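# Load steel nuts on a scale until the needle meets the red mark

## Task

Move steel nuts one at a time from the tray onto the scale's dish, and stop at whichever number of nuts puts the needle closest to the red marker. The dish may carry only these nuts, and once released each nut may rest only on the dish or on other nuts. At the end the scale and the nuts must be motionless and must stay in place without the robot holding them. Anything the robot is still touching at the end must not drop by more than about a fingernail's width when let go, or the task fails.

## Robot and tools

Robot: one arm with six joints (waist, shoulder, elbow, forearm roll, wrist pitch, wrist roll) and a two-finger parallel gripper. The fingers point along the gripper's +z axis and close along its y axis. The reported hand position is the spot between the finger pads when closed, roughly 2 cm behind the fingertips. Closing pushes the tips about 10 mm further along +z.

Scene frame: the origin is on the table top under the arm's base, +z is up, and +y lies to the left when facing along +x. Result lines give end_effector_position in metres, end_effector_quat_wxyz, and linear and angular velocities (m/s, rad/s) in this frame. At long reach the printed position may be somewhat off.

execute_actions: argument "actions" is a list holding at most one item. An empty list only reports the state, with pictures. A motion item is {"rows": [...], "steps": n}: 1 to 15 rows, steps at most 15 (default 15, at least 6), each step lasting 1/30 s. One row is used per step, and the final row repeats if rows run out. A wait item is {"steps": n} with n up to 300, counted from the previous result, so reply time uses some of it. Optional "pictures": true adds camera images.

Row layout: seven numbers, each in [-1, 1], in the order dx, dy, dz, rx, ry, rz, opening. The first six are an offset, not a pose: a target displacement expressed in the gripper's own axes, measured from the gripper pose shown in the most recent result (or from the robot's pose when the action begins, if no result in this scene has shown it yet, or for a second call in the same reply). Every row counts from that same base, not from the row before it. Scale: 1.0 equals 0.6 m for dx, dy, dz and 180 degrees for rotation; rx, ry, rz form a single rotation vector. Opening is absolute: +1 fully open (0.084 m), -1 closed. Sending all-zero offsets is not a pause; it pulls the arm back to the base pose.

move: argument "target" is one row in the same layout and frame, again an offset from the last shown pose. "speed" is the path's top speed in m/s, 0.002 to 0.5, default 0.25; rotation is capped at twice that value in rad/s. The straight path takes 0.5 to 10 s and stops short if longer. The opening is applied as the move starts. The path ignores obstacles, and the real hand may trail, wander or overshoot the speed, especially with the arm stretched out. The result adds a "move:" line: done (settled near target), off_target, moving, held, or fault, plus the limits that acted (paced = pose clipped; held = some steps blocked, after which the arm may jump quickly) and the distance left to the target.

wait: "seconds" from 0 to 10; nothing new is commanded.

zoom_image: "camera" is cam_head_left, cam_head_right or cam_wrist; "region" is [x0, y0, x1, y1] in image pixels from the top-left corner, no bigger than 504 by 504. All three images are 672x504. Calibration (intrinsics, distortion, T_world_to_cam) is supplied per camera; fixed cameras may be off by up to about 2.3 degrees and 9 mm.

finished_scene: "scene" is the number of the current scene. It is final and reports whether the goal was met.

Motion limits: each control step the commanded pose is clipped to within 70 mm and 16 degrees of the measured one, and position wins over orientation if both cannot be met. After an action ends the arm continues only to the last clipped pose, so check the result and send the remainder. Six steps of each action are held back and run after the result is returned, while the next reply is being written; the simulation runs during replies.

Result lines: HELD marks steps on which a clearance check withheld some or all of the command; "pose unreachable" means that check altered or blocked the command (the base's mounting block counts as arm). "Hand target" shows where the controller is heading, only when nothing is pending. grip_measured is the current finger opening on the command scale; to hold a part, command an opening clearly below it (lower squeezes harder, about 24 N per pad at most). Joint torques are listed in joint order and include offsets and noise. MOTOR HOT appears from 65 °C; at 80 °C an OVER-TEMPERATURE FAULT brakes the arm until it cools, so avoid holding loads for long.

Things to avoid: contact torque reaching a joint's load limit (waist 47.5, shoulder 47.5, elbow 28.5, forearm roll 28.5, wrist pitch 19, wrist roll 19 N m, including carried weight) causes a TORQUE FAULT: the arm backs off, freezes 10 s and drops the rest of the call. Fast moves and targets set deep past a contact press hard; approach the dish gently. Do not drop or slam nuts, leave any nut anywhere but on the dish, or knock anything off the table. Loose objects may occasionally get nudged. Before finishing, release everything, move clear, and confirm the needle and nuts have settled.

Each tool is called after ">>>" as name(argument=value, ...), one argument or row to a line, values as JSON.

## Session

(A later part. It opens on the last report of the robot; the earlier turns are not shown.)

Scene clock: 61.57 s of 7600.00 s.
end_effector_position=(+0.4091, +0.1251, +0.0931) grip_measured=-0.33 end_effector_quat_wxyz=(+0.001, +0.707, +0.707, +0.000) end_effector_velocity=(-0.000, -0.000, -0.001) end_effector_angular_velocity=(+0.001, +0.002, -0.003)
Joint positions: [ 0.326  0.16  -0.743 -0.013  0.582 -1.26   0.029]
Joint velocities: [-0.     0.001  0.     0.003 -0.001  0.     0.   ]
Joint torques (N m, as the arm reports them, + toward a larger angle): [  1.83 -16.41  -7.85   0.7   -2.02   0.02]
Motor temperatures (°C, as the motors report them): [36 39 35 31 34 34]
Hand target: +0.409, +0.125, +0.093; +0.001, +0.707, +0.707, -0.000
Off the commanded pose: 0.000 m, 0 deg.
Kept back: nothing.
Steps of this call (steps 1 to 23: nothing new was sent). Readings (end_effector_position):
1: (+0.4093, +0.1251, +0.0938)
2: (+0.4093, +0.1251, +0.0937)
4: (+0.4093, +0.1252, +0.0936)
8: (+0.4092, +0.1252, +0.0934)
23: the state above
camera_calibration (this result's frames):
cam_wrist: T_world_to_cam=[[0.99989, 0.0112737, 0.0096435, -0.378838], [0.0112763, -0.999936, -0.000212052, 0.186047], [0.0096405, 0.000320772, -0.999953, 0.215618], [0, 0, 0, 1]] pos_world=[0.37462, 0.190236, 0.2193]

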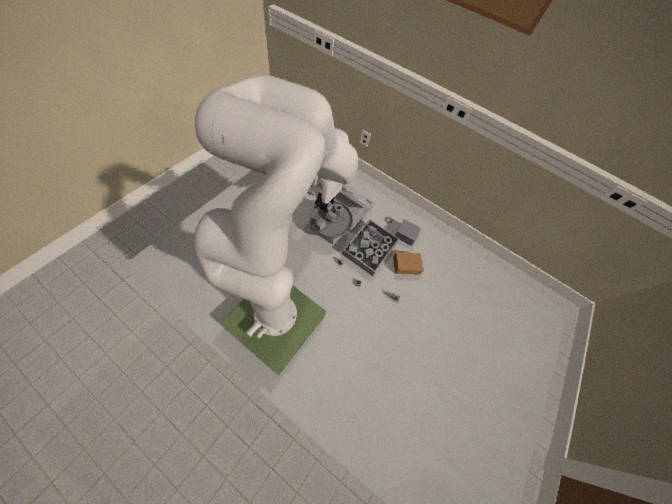

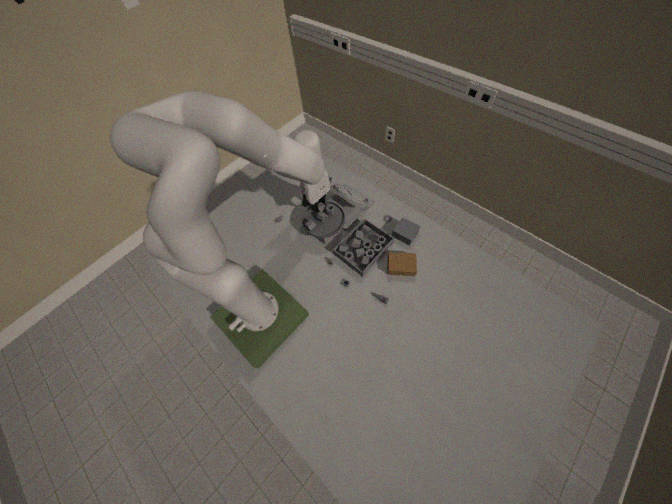

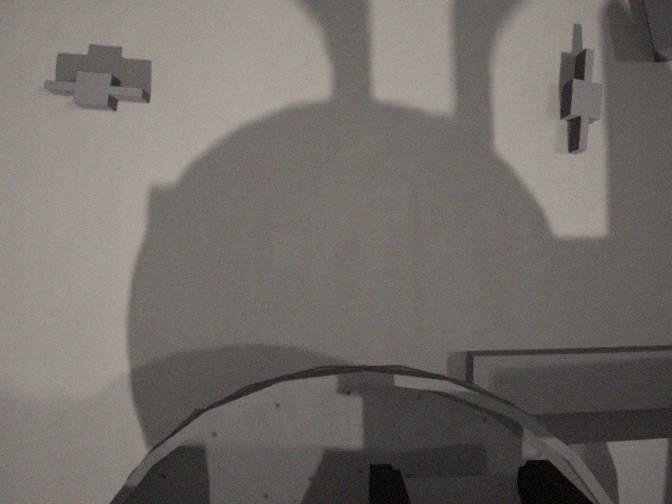

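>>> execute_actions(
  actions=[
    {"rows": [[0,0,-0.004,0,0,0,-0.6],[0,0,-0.004,0,0,0,-0.5],[0,0,-0.004,0,0,0,-0.4],[0,0,-0.004,0,0,0,-0.3],[0,0,-0.004,0,0,0,-0.2],[0,0,-0.004,0,0,0,-0.1],[0,0,-0.004,0,0,0,0.0],[0,0,-0.004,0,0,0,0.05],[0,0,-0.004,0,0,0,0.05],[0,0,-0.004,0,0,0,0.05],[0,0,-0.004,0,0,0,0.05],[0,0,-0.004,0,0,0,0.05]], "steps": 12},
  ],
)

>>> move(
  target=[0,0,-0.075,0,0,0,0.05],
  speed=0.25,
)

Scene clock: 62.00 s of 7600.00 s.
end_effector_position=(+0.4085, +0.1251, +0.0943) grip_measured=-0.24 end_effector_quat_wxyz=(+0.001, +0.707, +0.707, -0.001) end_effector_velocity=(-0.023, -0.004, -0.016) end_effector_angular_velocity=(-0.018, +0.062, +0.006)
Joint positions: [ 0.327  0.157 -0.743 -0.013  0.587 -1.26   0.033]
Joint velocities: [ 0.008  0.01   0.031  0.003  0.024 -0.001  0.127]
Joint torques (N m, as the arm reports them, + toward a larger angle): [  0.62 -19.96  -9.18   0.44  -2.06  -0.06]
Motor temperatures (°C, as the motors report them): [36 39 35 31 34 34]
Steps of this call (steps 1 to 7: nothing new was sent; steps 8 to 13: the first 6 steps of this action). Readings (end_effector_position):
8: (+0.4090, +0.1251, +0.0931)
9: (+0.4090, +0.1251, +0.0934)
11: (+0.4090, +0.1251, +0.0943)
13: the state above

Scene clock: 63.23 s of 7600.00 s.
end_effector_position=(+0.4086, +0.1250, +0.1397) grip_measured=+0.04 end_effector_quat_wxyz=(+0.001, +0.707, +0.707, -0.001) end_effector_velocity=(+0.001, +0.000, +0.004) end_effector_angular_velocity=(+0.001, -0.003, -0.001)
Joint positions: [ 0.327  0.047 -0.769 -0.011  0.722 -1.261  0.046]
Joint velocities: [-0.001 -0.006 -0.004  0.     0.007 -0.    -0.   ]
Joint torques (N m, as the arm reports them, + toward a larger angle): [  0.66 -19.23  -9.98   0.42  -1.94  -0.26]
Motor temperatures (°C, as the motors report them): [36 39 35 31 34 34]
Hand target: +0.409, +0.125, +0.140; +0.001, +0.707, +0.707, -0.000
Off your previous action's commanded pose: 0.001 m, 0 deg at its last step (step 6 of this call).
Off the commanded pose: 0.001 m, 0 deg.
Kept back: nothing.
move: done
camera_calibration (this result's frames):
cam_wrist: T_world_to_cam=[[0.999903, 0.0111568, 0.00838432, -0.378649], [0.0111539, -0.999938, 0.00040189, 0.185858], [0.00838828, -0.000308333, -0.999965, 0.262779], [0, 0, 0, 1]] pos_world=[0.374334, 0.190152, 0.265869]

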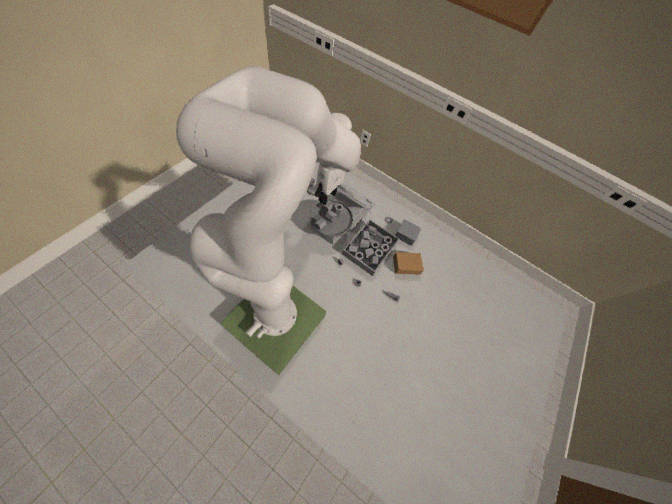

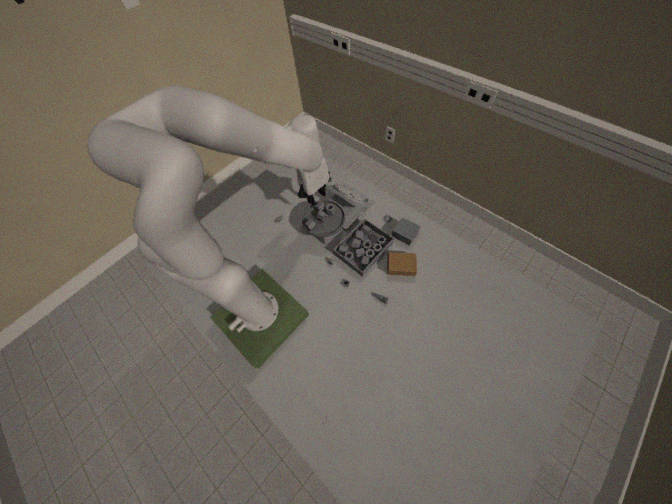

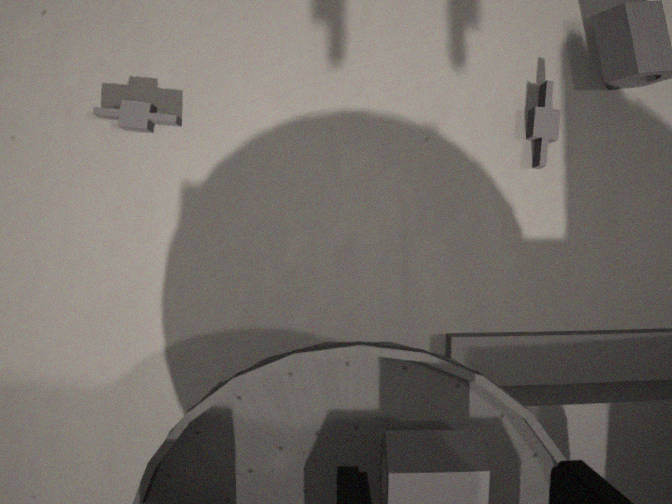

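>>> move(
  target=[-0.18,0.019,-0.03,0,0,0,0.05],
  speed=0.4,
)

Scene clock: 64.57 s of 7600.00 s.
end_effector_position=(+0.4194, +0.0175, +0.1575) grip_measured=+0.04 end_effector_quat_wxyz=(+0.000, +0.707, +0.707, -0.001) end_effector_velocity=(+0.000, -0.003, -0.000) end_effector_angular_velocity=(-0.000, +0.001, +0.000)
Joint positions: [ 0.072 -0.016 -0.756 -0.01   0.771 -1.518  0.046]
Joint velocities: [-0.006  0.002 -0.001  0.     0.001 -0.006  0.   ]
Joint torques (N m, as the arm reports them, + toward a larger angle): [  0.46 -18.46 -10.44   0.21  -2.17   0.1 ]
Motor temperatures (°C, as the motors report them): [36 39 35 31 34 34]
Hand target: +0.419, +0.017, +0.158; +0.000, +0.707, +0.707, -0.000
Off the commanded pose: 0.001 m, 0 deg.
Kept back: nothing.
move: done
camera_calibration (this result's frames):
cam_wrist: T_world_to_cam=[[0.999904, 0.0114999, 0.00770474, -0.388266], [0.0115018, -0.999934, -0.00020714, 0.0782186], [0.00770185, 0.000295739, -0.99997, 0.280779], [0, 0, 0, 1]] pos_world=[0.385167, 0.0825954, 0.283778]

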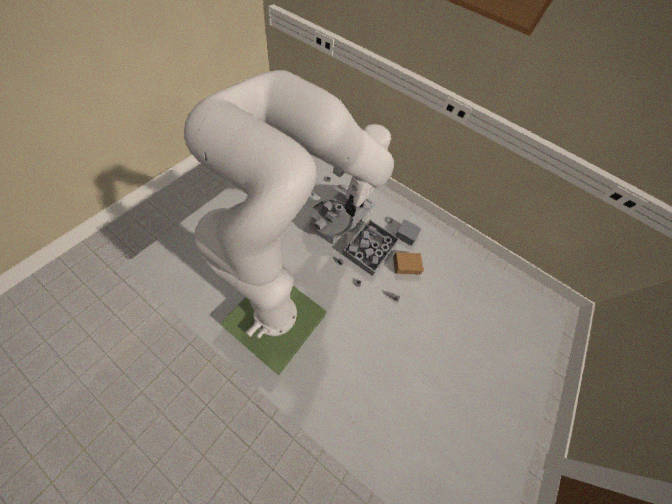

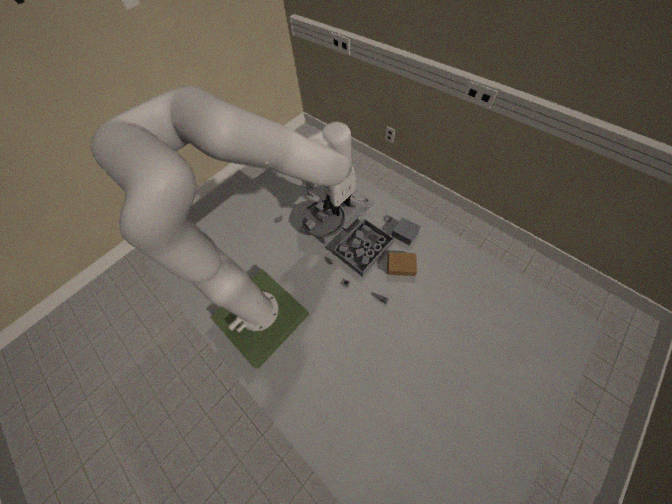

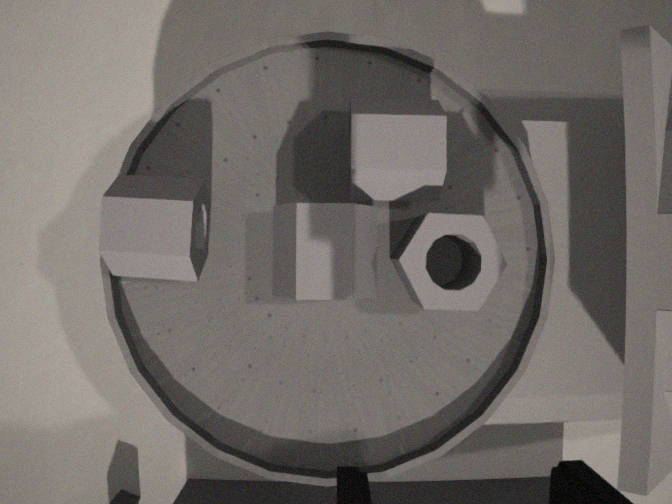

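>>> move(
  target=[-0.129,0.079,0.08,0,0,0.5,-0.02],
  speed=0.5,
)

Scene clock: 67.83 s of 7600.00 s.
end_effector_position=(+0.4665, -0.0597, +0.1097) grip_measured=-0.03 end_effector_quat_wxyz=(-0.000, +1.000, +0.001, -0.000) end_effector_velocity=(+0.000, -0.001, -0.001) end_effector_angular_velocity=(-0.004, +0.002, -0.012)
Joint positions: [-0.098  0.234 -0.914 -0.008  0.677 -0.12   0.043]
Joint velocities: [ 0.     0.003 -0.003 -0.007  0.001  0.017 -0.   ]
Joint torques (N m, as the arm reports them, + toward a larger angle): [  0.68 -22.66  -9.92   0.32  -2.18   0.05]
Motor temperatures (°C, as the motors report them): [36 39 35 31 34 34]
Hand target: +0.466, -0.060, +0.110; +0.000, +1.000, +0.000, -0.000
Off the commanded pose: 0.000 m, 0 deg.
Kept back: nothing.
move: done
camera_calibration (this result's frames):
cam_wrist: T_world_to_cam=[[0.0127143, -0.999886, 0.00813572, -0.0340522], [-0.999919, -0.0127224, -0.000945189, 0.531295], [0.00104859, -0.00812304, -0.999966, 0.235163], [0, 0, 0, 1]] pos_world=[0.531438, -0.0253787, 0.235934]

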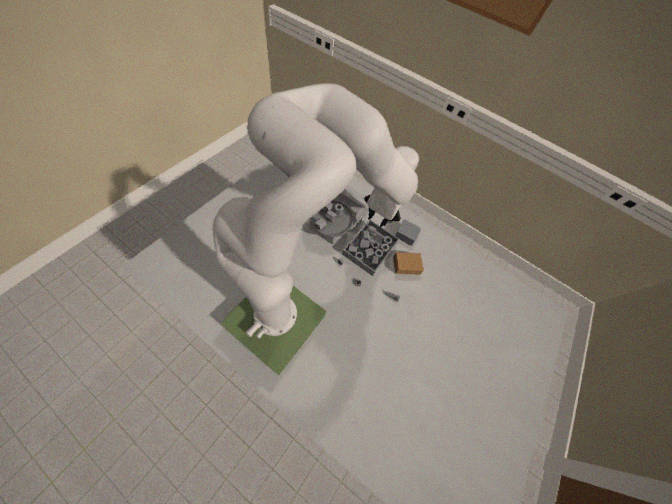

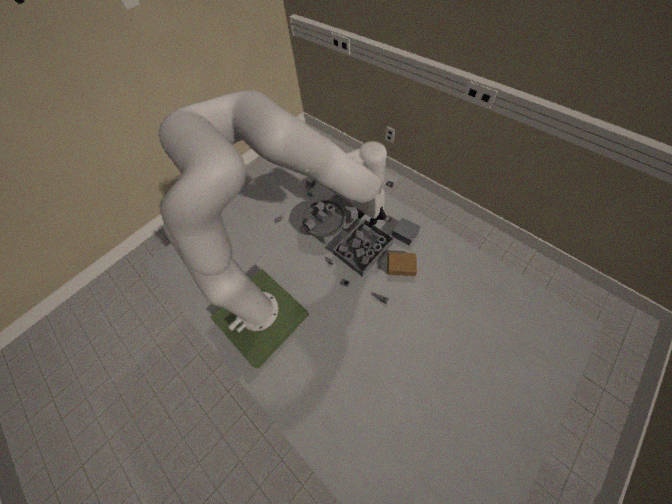

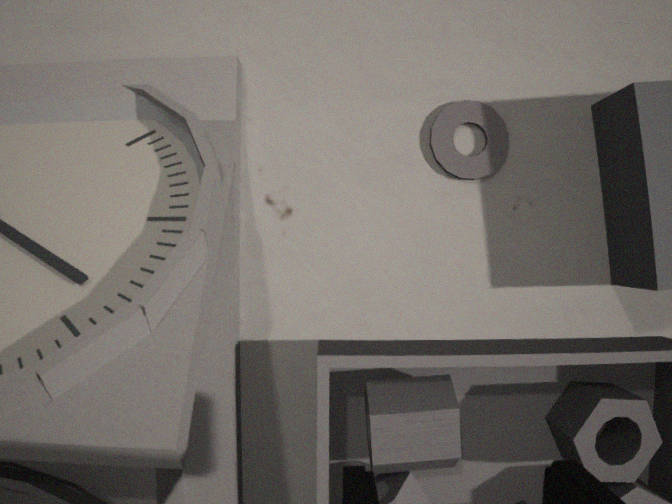

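>>> move(
  target=[0.011,0,0.116,0,0,0,-0.02],
  speed=0.15,
)

>>> execute_actions(
  actions=[
    {"rows": [[0,-0.002,0,0,0,0,-0.1],[0,-0.003,0,0,0,0,-0.18],[0,-0.004,0,0,0,0,-0.25],[0,-0.005,0,0,0,0,-0.32],[0,-0.005,0,0,0,0,-0.4],[0,-0.005,0,0,0,0,-0.5],[0,-0.005,0,0,0,0,-0.6],[0,-0.005,0,0,0,0,-0.7]], "steps": 13},
  ],
)

Scene clock: 69.37 s of 7600.00 s.
end_effector_position=(+0.4757, -0.0599, +0.0437) grip_measured=-0.03 end_effector_quat_wxyz=(+0.000, +1.000, +0.001, +0.004) end_effector_velocity=(-0.001, -0.000, -0.004) end_effector_angular_velocity=(+0.000, +0.005, -0.000)
Joint positions: [-0.098  0.415 -0.935 -0.01   0.51  -0.117  0.043]
Joint velocities: [-0.001  0.01  -0.002 -0.    -0.004 -0.001  0.   ]
Joint torques (N m, as the arm reports them, + toward a larger angle): [  0.9  -10.21  -5.41   0.53  -2.59   0.63]
Motor temperatures (°C, as the motors report them): [36 39 35 31 34 34]
Hand target: +0.473, -0.060, +0.040; -0.000, +1.000, +0.001, -0.000
Off the commanded pose: 0.005 m, 0 deg.
Kept back: nothing.
move: off_target
camera_calibration (this result's frames):
cam_wrist: T_world_to_cam=[[0.0133797, -0.999871, 0.0088803, -0.034169], [-0.999874, -0.0134541, -0.00837166, 0.540703], [0.00849006, -0.00876717, -0.999926, 0.165615], [0, 0, 0, 1]] pos_world=[0.539687, -0.0254379, 0.170433]

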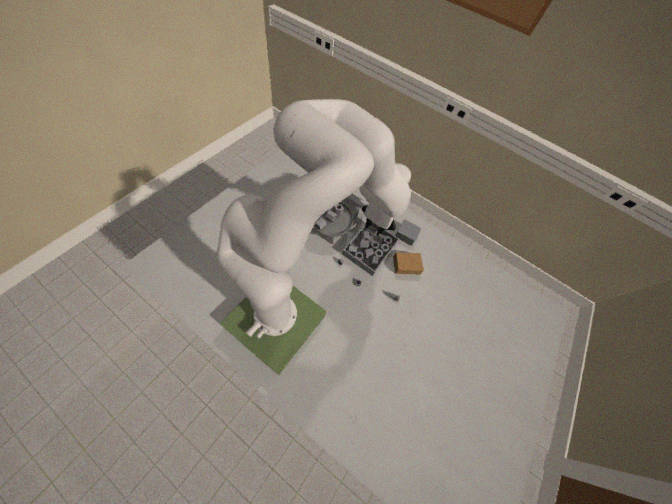

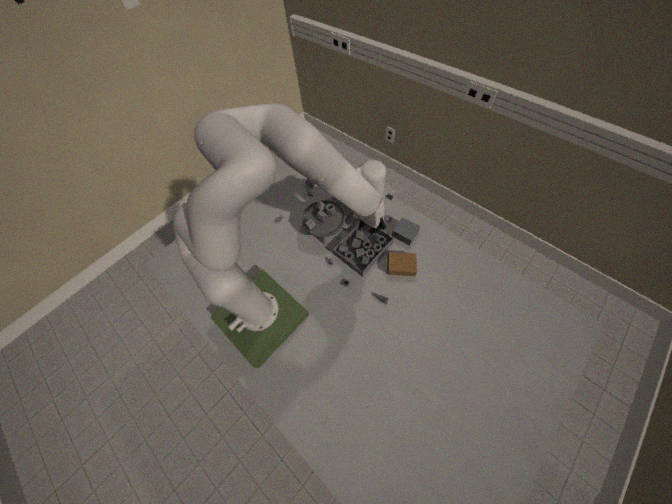

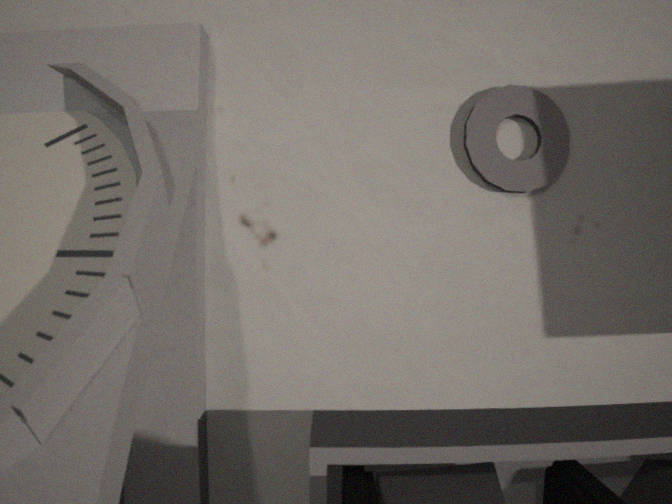

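Scene clock: 69.60 s of 7600.00 s.
end_effector_position=(+0.4723, -0.0574, +0.0397) grip_measured=-0.33 end_effector_quat_wxyz=(-0.000, +1.000, +0.000, -0.001) end_effector_velocity=(-0.004, +0.009, -0.001) end_effector_angular_velocity=(+0.002, +0.013, +0.002)
Joint positions: [-0.093  0.42  -0.93  -0.01   0.509 -0.112  0.03 ]
Joint velocities: [ 0.017 -0.004  0.008  0.     0.01   0.015  0.   ]
Joint torques (N m, as the arm reports them, + toward a larger angle): [  1.07 -24.75  -8.72   0.55  -2.16  -0.22]
Motor temperatures (°C, as the motors report them): [36 39 35 31 34 34]
Steps of this call (steps 1 to 7: the first 7 steps of this action). Readings (end_effector_position):
1: (+0.4757, -0.0598, +0.0436)
2: (+0.4758, -0.0592, +0.0438)
4: (+0.4747, -0.0583, +0.0423)
7: the state above

>>> move(
  target=[0,0,-0.122,0,0,0,-0.7],
  speed=0.3,
)

>>> move(
  target=[-0.206,-0.174,0,0,0,0,-0.7],
  speed=0.4,
)

Scene clock: 70.93 s of 7600.00 s.
end_effector_position=(+0.4721, -0.0576, +0.1122) grip_measured=-0.33 end_effector_quat_wxyz=(-0.000, +1.000, +0.000, -0.001) end_effector_velocity=(+0.002, -0.000, +0.004) end_effector_angular_velocity=(-0.000, -0.005, -0.001)
Joint positions: [-0.092  0.245 -0.939 -0.008  0.695 -0.113  0.03 ]
Joint velocities: [-0.    -0.007 -0.003  0.001  0.005  0.    -0.   ]
Joint torques (N m, as the arm reports them, + toward a larger angle): [  0.94 -23.3  -10.21   0.55  -2.13  -0.12]
Motor temperatures (°C, as the motors report them): [36 39 35 31 34 34]
Hand target: +0.472, -0.058, +0.113; -0.000, +1.000, +0.000, -0.001
Off your previous action's commanded pose: 0.002 m, 0 deg at its last step (step 6 of this call).
Off the commanded pose: 0.001 m, 0 deg.
Kept back: nothing.
move: done
camera_calibration (this result's frames):
cam_wrist: T_world_to_cam=[[0.0123302, -0.999893, 0.00793336, -0.0318248], [-0.999923, -0.0123175, 0.00164219, 0.536653], [-0.00154429, -0.00795299, -0.999967, 0.238983], [0, 0, 0, 1]] pos_world=[0.537373, -0.0233105, 0.238347]

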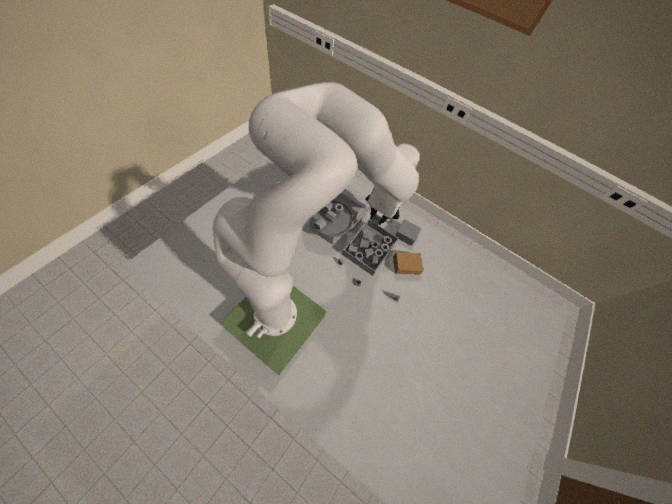

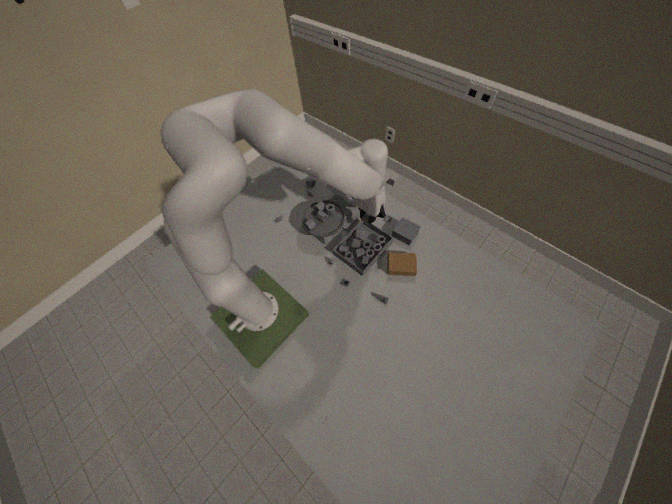

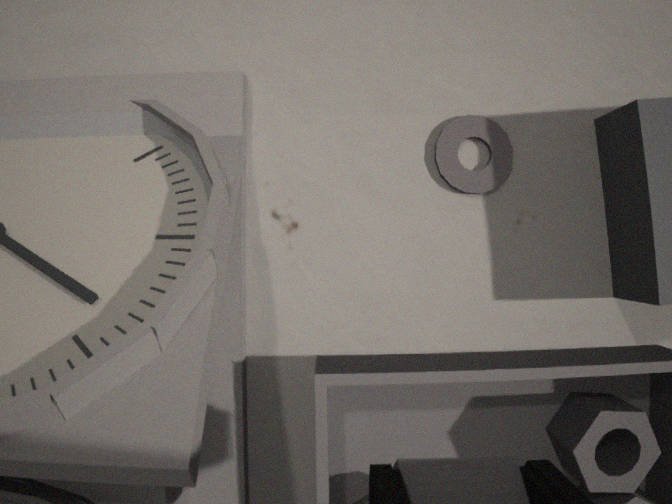

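Scene clock: 72.07 s of 7600.00 s.
end_effector_position=(+0.3490, +0.0467, +0.1124) grip_measured=-0.33 end_effector_quat_wxyz=(+0.000, +1.000, +0.000, -0.001) end_effector_velocity=(-0.002, +0.001, +0.000) end_effector_angular_velocity=(-0.002, -0.001, +0.000)
Joint positions: [ 0.163 -0.116 -0.48  -0.01   0.598  0.144  0.03 ]
Joint velocities: [ 0.003 -0.006  0.006 -0.004  0.     0.006  0.   ]
Joint torques (N m, as the arm reports them, + toward a larger angle): [  0.95 -15.46  -9.63   0.44  -2.28   0.04]
Motor temperatures (°C, as the motors report them): [36 39 35 31 34 34]
Hand target: +0.349, +0.047, +0.113; +0.000, +1.000, +0.000, -0.001
Off the commanded pose: 0.001 m, 0 deg.
Kept back: nothing.
move: done; limits=paced
camera_calibration (this result's frames):
cam_wrist: T_world_to_cam=[[0.0121585, -0.99989, 0.00852192, 0.0740019], [-0.999925, -0.0121463, 0.0014799, 0.414856], [-0.00137623, -0.00853927, -0.999963, 0.239805], [0, 0, 0, 1]] pos_world=[0.414256, 0.0810805, 0.238552]

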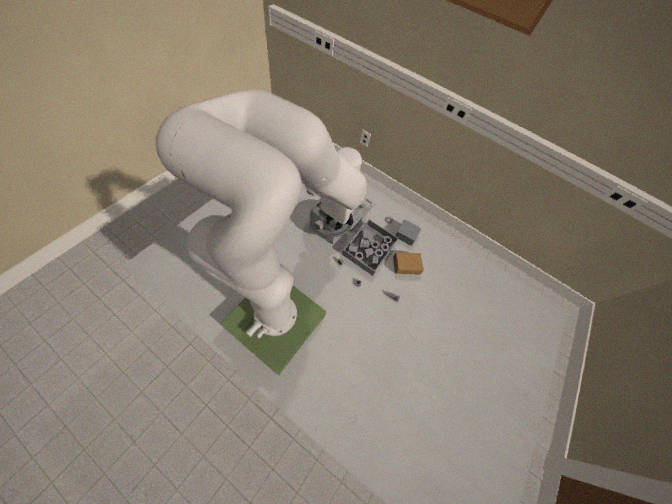

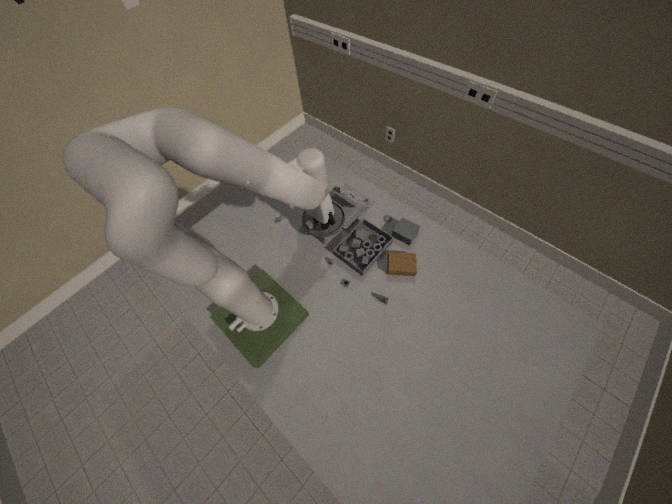

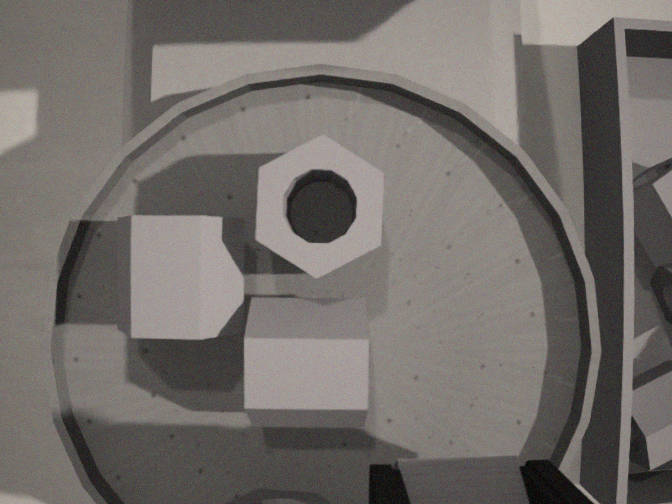

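>>> move(
  target=[0.002,-0.004,0.027,0,0,0,-0.7],
  speed=0.06,
)

Scene clock: 73.10 s of 7600.00 s.
end_effector_position=(+0.3502, +0.0491, +0.0965) grip_measured=-0.33 end_effector_quat_wxyz=(+0.000, +1.000, +0.000, -0.001) end_effector_velocity=(+0.001, +0.000, -0.001) end_effector_angular_velocity=(+0.001, -0.002, -0.001)
Joint positions: [ 0.169 -0.062 -0.477 -0.011  0.54   0.151  0.03 ]
Joint velocities: [ 0.     0.005 -0.     0.002 -0.008  0.     0.   ]
Joint torques (N m, as the arm reports them, + toward a larger angle): [  1.15 -15.83  -9.35   0.59  -2.3    0.04]
Motor temperatures (°C, as the motors report them): [36 39 35 31 34 34]
Hand target: +0.350, +0.049, +0.096; +0.000, +1.000, +0.000, -0.001
Off the commanded pose: 0.000 m, 0 deg.
Kept back: nothing.
move: done
camera_calibration (this result's frames):
cam_wrist: T_world_to_cam=[[0.0122209, -0.99989, 0.00839876, 0.0765354], [-0.999925, -0.0122112, 0.0012099, 0.416179], [-0.0011072, -0.00841291, -0.999964, 0.223812], [0, 0, 0, 1]] pos_world=[0.41546, 0.0834919, 0.222658]

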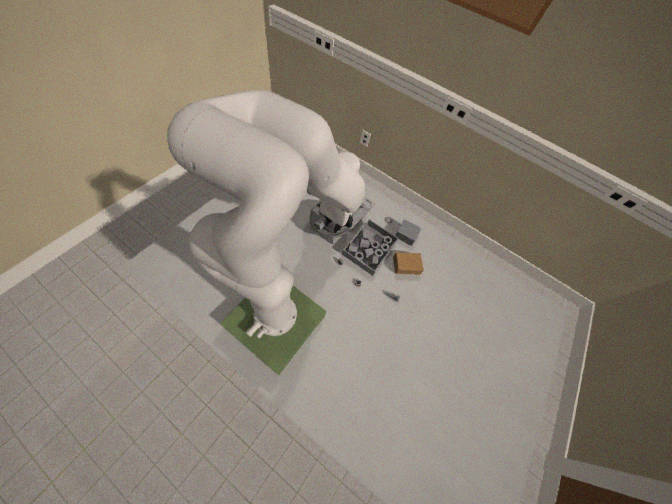

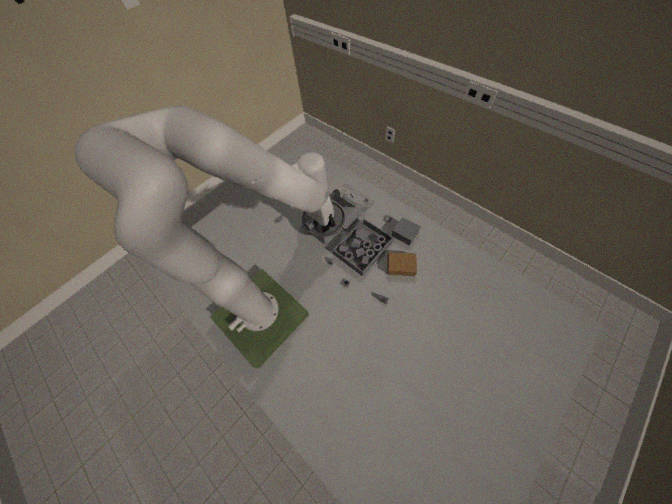

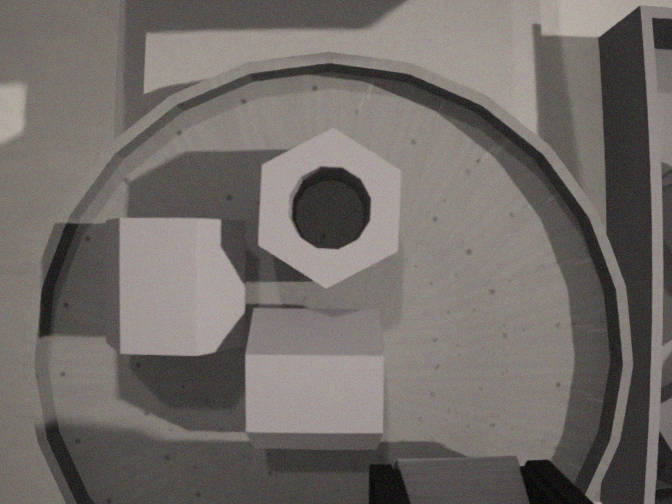

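No contact yet; lower 3 mm.

>>> execute_actions(
  actions=[
    {"rows": [[0,0,0.002,0,0,0,-0.7],[0,0,0.004,0,0,0,-0.7],[0,0,0.005,0,0,0,-0.7]], "steps": 14},
  ],
)

Scene clock: 73.50 s of 7600.00 s.
end_effector_position=(+0.3504, +0.0492, +0.0942) grip_measured=-0.33 end_effector_quat_wxyz=(+0.000, +1.000, +0.000, -0.001) end_effector_velocity=(+0.000, +0.000, -0.004) end_effector_angular_velocity=(+0.000, -0.001, -0.000)
Joint positions: [ 0.169 -0.054 -0.476 -0.011  0.531  0.151  0.03 ]
Joint velocities: [ 0.     0.014  0.002  0.    -0.017  0.001  0.   ]
Joint torques (N m, as the arm reports them, + toward a larger angle): [  0.93 -14.52  -8.8    0.48  -2.84  -0.04]
Motor temperatures (°C, as the motors report them): [36 39 35 31 34 34]
Steps of this call (steps 1 to 4: nothing new was sent; steps 5 to 12: the first 8 steps of this action). Readings (end_effector_position):
5: (+0.3502, +0.0492, +0.0964)
6: (+0.3503, +0.0492, +0.0962)
8: (+0.3503, +0.0492, +0.0954)
12: the state above

>>> execute_actions(
  actions=[
    {"rows": [[0,0,0,0,0,0,-0.55],[0,0,0,0,0,0,-0.4],[0,0,0,0,0,0,-0.3],[0,0,0,0,0,0,-0.22],[0,0,0,0,0,0,-0.15],[0,0,0,0,0,0,-0.1],[0,0,0,0,0,0,-0.1],[0,0,0,0,0,0,-0.1],[0,0,-0.01,0,0,0,-0.1],[0,0,-0.02,0,0,0,-0.1],[0,0,-0.03,0,0,0,-0.1],[0,0,-0.04,0,0,0,-0.1],[0,0,-0.05,0,0,0,-0.1]], "steps": 15},
  ],
)

>>> move(
  target=[-0.012,0.285,-0.11,0,0,0,-0.1],
  speed=0.45,
)

Scene clock: 74.10 s of 7600.00 s.
end_effector_position=(+0.3503, +0.0492, +0.0940) grip_measured=-0.12 end_effector_quat_wxyz=(+0.000, +1.000, +0.000, -0.001) end_effector_velocity=(-0.005, -0.001, +0.008) end_effector_angular_velocity=(-0.002, +0.020, -0.002)
Joint positions: [ 0.169 -0.053 -0.476 -0.011  0.53   0.151  0.039]
Joint velocities: [-0.001 -0.033 -0.004  0.002  0.057 -0.001  0.01 ]
Joint torques (N m, as the arm reports them, + toward a larger angle): [  0.86 -17.61  -8.85   0.59  -1.48   0.1 ]
Motor temperatures (°C, as the motors report them): [36 39 35 31 34 34]
Off your previous action's commanded pose: 0.000 m, 0 deg at its last step (step 6 of this call).
Steps of this call (steps 1 to 6: the last 6 steps of your previous action; steps 7 to 9: nothing new was sent; steps 10 to 18: the first 9 steps of this action). Readings (end_effector_position):
10: (+0.3503, +0.0492, +0.0937)
11: (+0.3503, +0.0492, +0.0938)
13: (+0.3503, +0.0492, +0.0939)
17: (+0.3504, +0.0492, +0.0939)
18: the state above

Scene clock: 75.80 s of 7600.00 s.
end_effector_position=(+0.3427, -0.1212, +0.1881) grip_measured=-0.11 end_effector_quat_wxyz=(-0.000, +1.000, +0.000, -0.002) end_effector_velocity=(+0.001, -0.003, +0.003) end_effector_angular_velocity=(-0.000, -0.005, +0.002)
Joint positions: [-0.309 -0.269 -0.596 -0.006  0.864 -0.332  0.039]
Joint velocities: [-0.007 -0.001 -0.007  0.002  0.003 -0.009 -0.   ]
Joint torques (N m, as the arm reports them, + toward a larger angle): [  1.15 -14.47 -10.86   0.28  -2.04  -0.18]
Motor temperatures (°C, as the motors report them): [36 39 35 31 34 34]
Hand target: +0.343, -0.122, +0.188; -0.000, +1.000, +0.000, -0.001
Off your previous action's commanded pose: 0.012 m, 0 deg at its last step (step 6 of this call).
Off the commanded pose: 0.001 m, 0 deg.
Kept back: nothing.
move: done; limits=paced
camera_calibration (this result's frames):
cam_wrist: T_world_to_cam=[[0.0121694, -0.9999, 0.00720537, -0.0942503], [-0.999925, -0.0121569, 0.00178177, 0.406401], [-0.001694, -0.00722651, -0.999972, 0.31426], [0, 0, 0, 1]] pos_world=[0.40805, -0.0870293, 0.314207]

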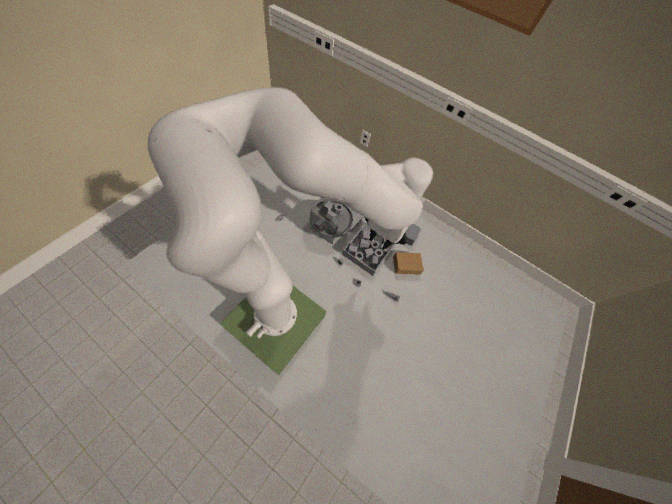

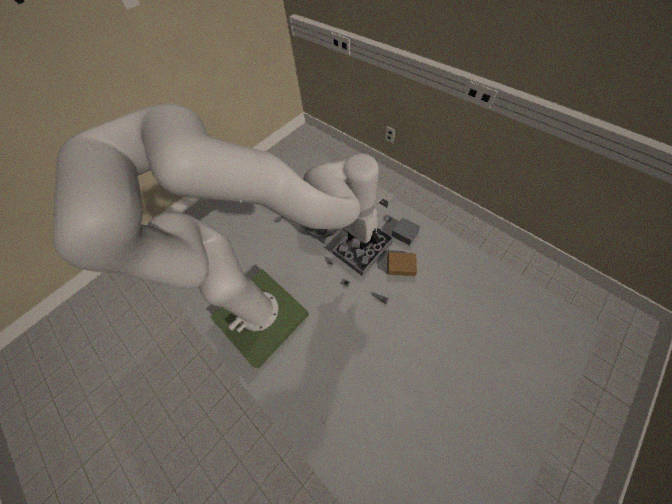

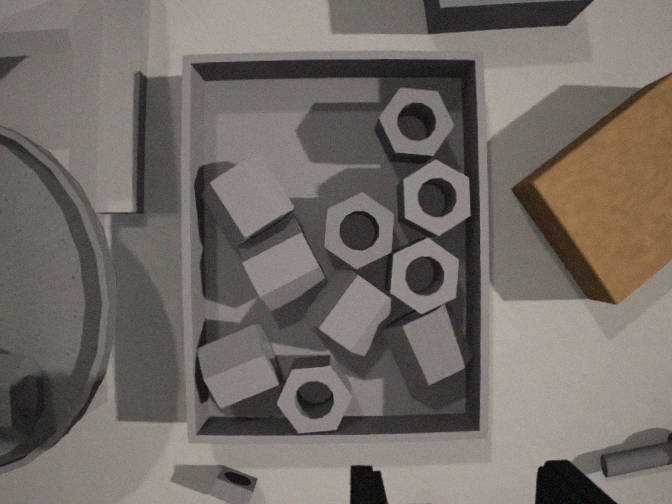

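>>> zoom_image(
  camera="cam_wrist",
  region=[170, 40, 500, 450],
)

Region (170, 40, 500, 450) of cam_wrist's 672x504 image, scaled by 1.229, with more detail than that image has; it fills the left 406 columns of this view, and the rest is white.

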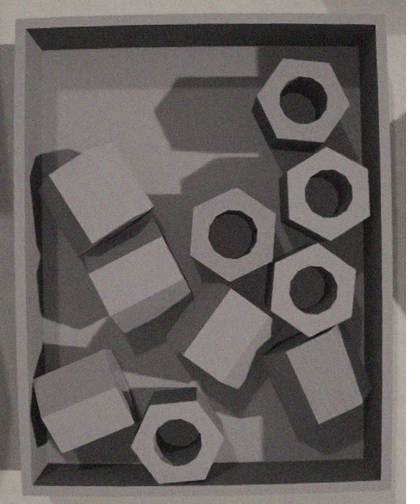

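>>> move(
  target=[0.149,-0.115,0.125,0,0,-0.183,0.15],
  speed=0.4,
)

Scene clock: 80.20 s of 7600.00 s.
end_effector_position=(+0.4321, -0.0526, +0.1134) grip_measured=+0.14 end_effector_quat_wxyz=(-0.000, +0.959, +0.284, -0.001) end_effector_velocity=(+0.002, +0.001, -0.000) end_effector_angular_velocity=(+0.002, -0.001, +0.005)
Joint positions: [-0.092  0.128 -0.781 -0.009  0.653 -0.687  0.05 ]
Joint velocities: [ 0.002  0.006 -0.006  0.004 -0.    -0.006  0.   ]
Joint torques (N m, as the arm reports them, + toward a larger angle): [  0.91 -20.38  -9.79   0.35  -2.11   0.  ]
Motor temperatures (°C, as the motors report them): [36 39 35 31 34 34]
Hand target: +0.432, -0.052, +0.113; -0.001, +0.959, +0.284, -0.001
Off the commanded pose: 0.001 m, 0 deg.
Kept back: nothing.
move: done
camera_calibration (this result's frames):
cam_wrist: T_world_to_cam=[[0.553557, -0.832785, 0.00659038, -0.251252], [-0.832805, -0.553566, 0.000542497, 0.3962], [0.00319643, -0.0057888, -0.999978, 0.238234], [0, 0, 0, 1]] pos_world=[0.468278, 0.0114626, 0.239669]

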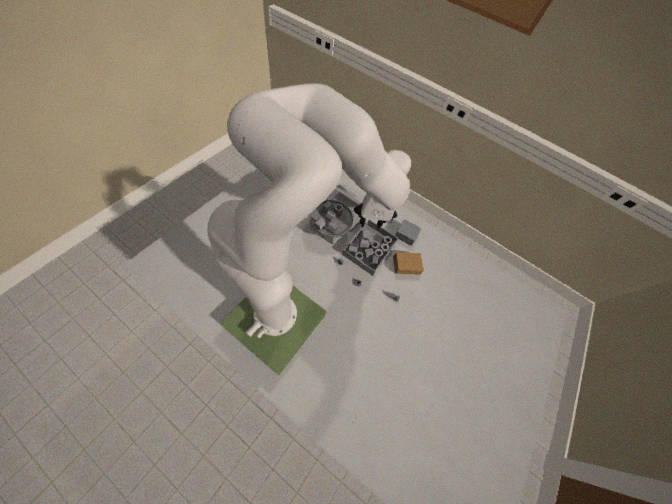

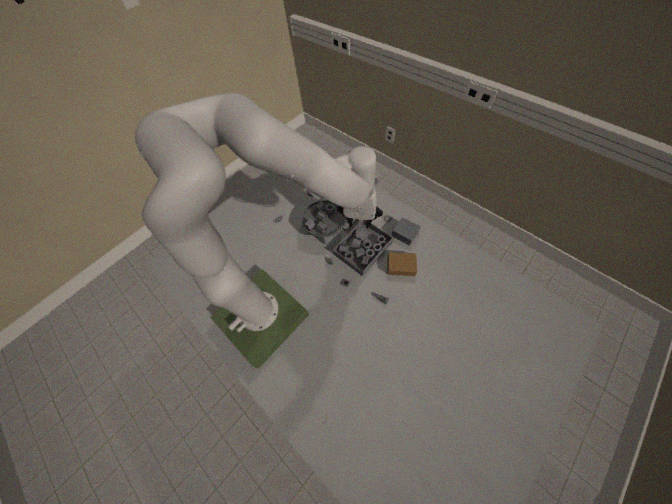

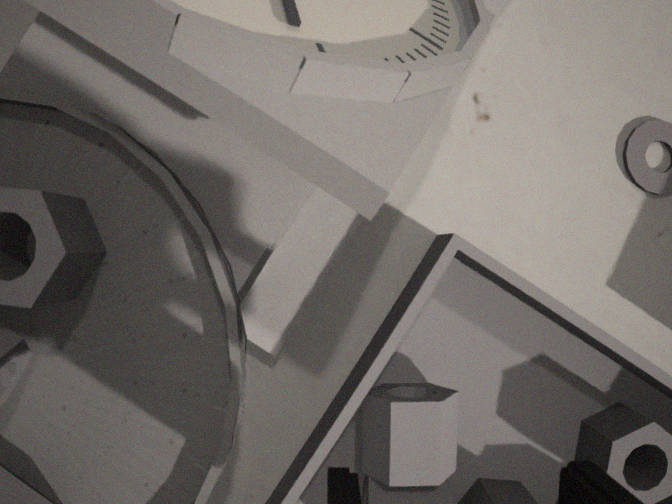

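>>> move(
  target=[-0.005,-0.002,0.105,0,0,0,-0.14],
  speed=0.12,
)

Scene clock: 82.07 s of 7600.00 s.
end_effector_position=(+0.4300, -0.0531, +0.0519) grip_measured=-0.15 end_effector_quat_wxyz=(+0.000, +0.959, +0.284, +0.000) end_effector_velocity=(-0.001, +0.000, -0.003) end_effector_angular_velocity=(+0.000, +0.003, -0.000)
Joint positions: [-0.095  0.285 -0.758 -0.011  0.471 -0.687  0.037]
Joint velocities: [ 0.     0.009  0.001 -0.001 -0.006  0.001  0.   ]
Joint torques (N m, as the arm reports them, + toward a larger angle): [  1.2  -17.28  -7.1    0.37  -2.07  -0.02]
Motor temperatures (°C, as the motors report them): [36 39 35 31 34 34]
Hand target: +0.429, -0.053, +0.051; -0.001, +0.959, +0.284, -0.001
Off the commanded pose: 0.002 m, 0 deg.
Kept back: nothing.
move: done
camera_calibration (this result's frames):
cam_wrist: T_world_to_cam=[[0.553749, -0.832641, 0.00847499, -0.250327], [-0.832658, -0.553783, -0.00221688, 0.394271], [0.00653917, -0.00582918, -0.999962, 0.175295], [0, 0, 0, 1]] pos_world=[0.465765, 0.0109294, 0.178284]

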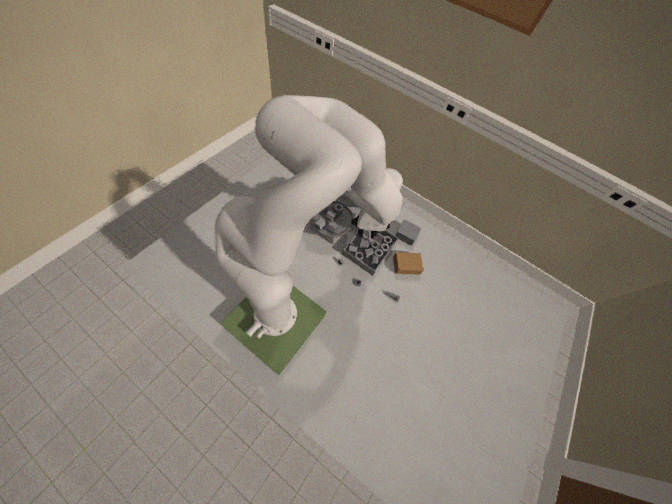

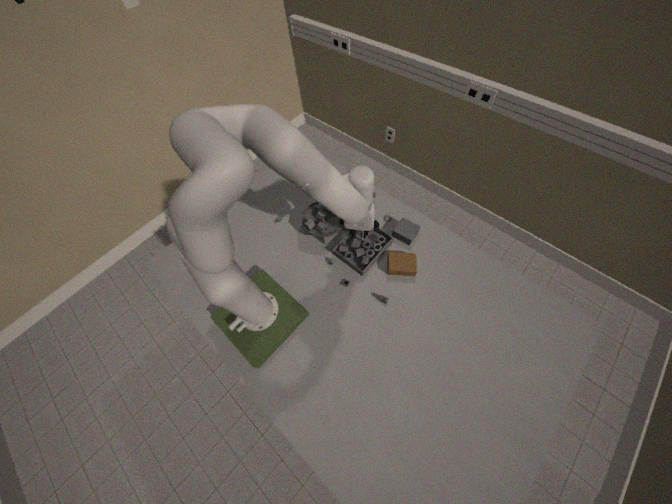

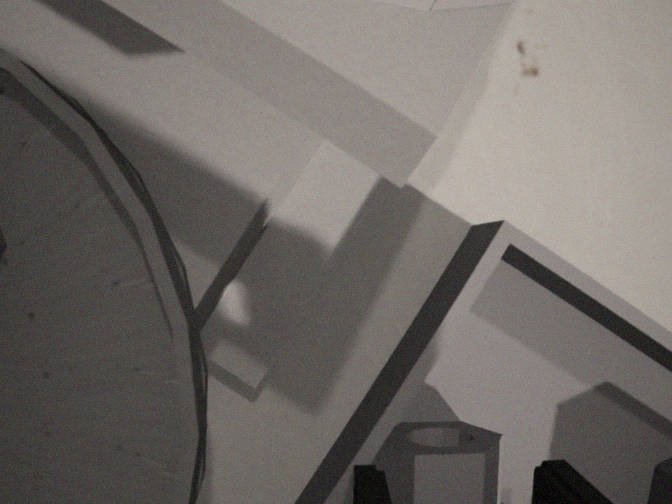

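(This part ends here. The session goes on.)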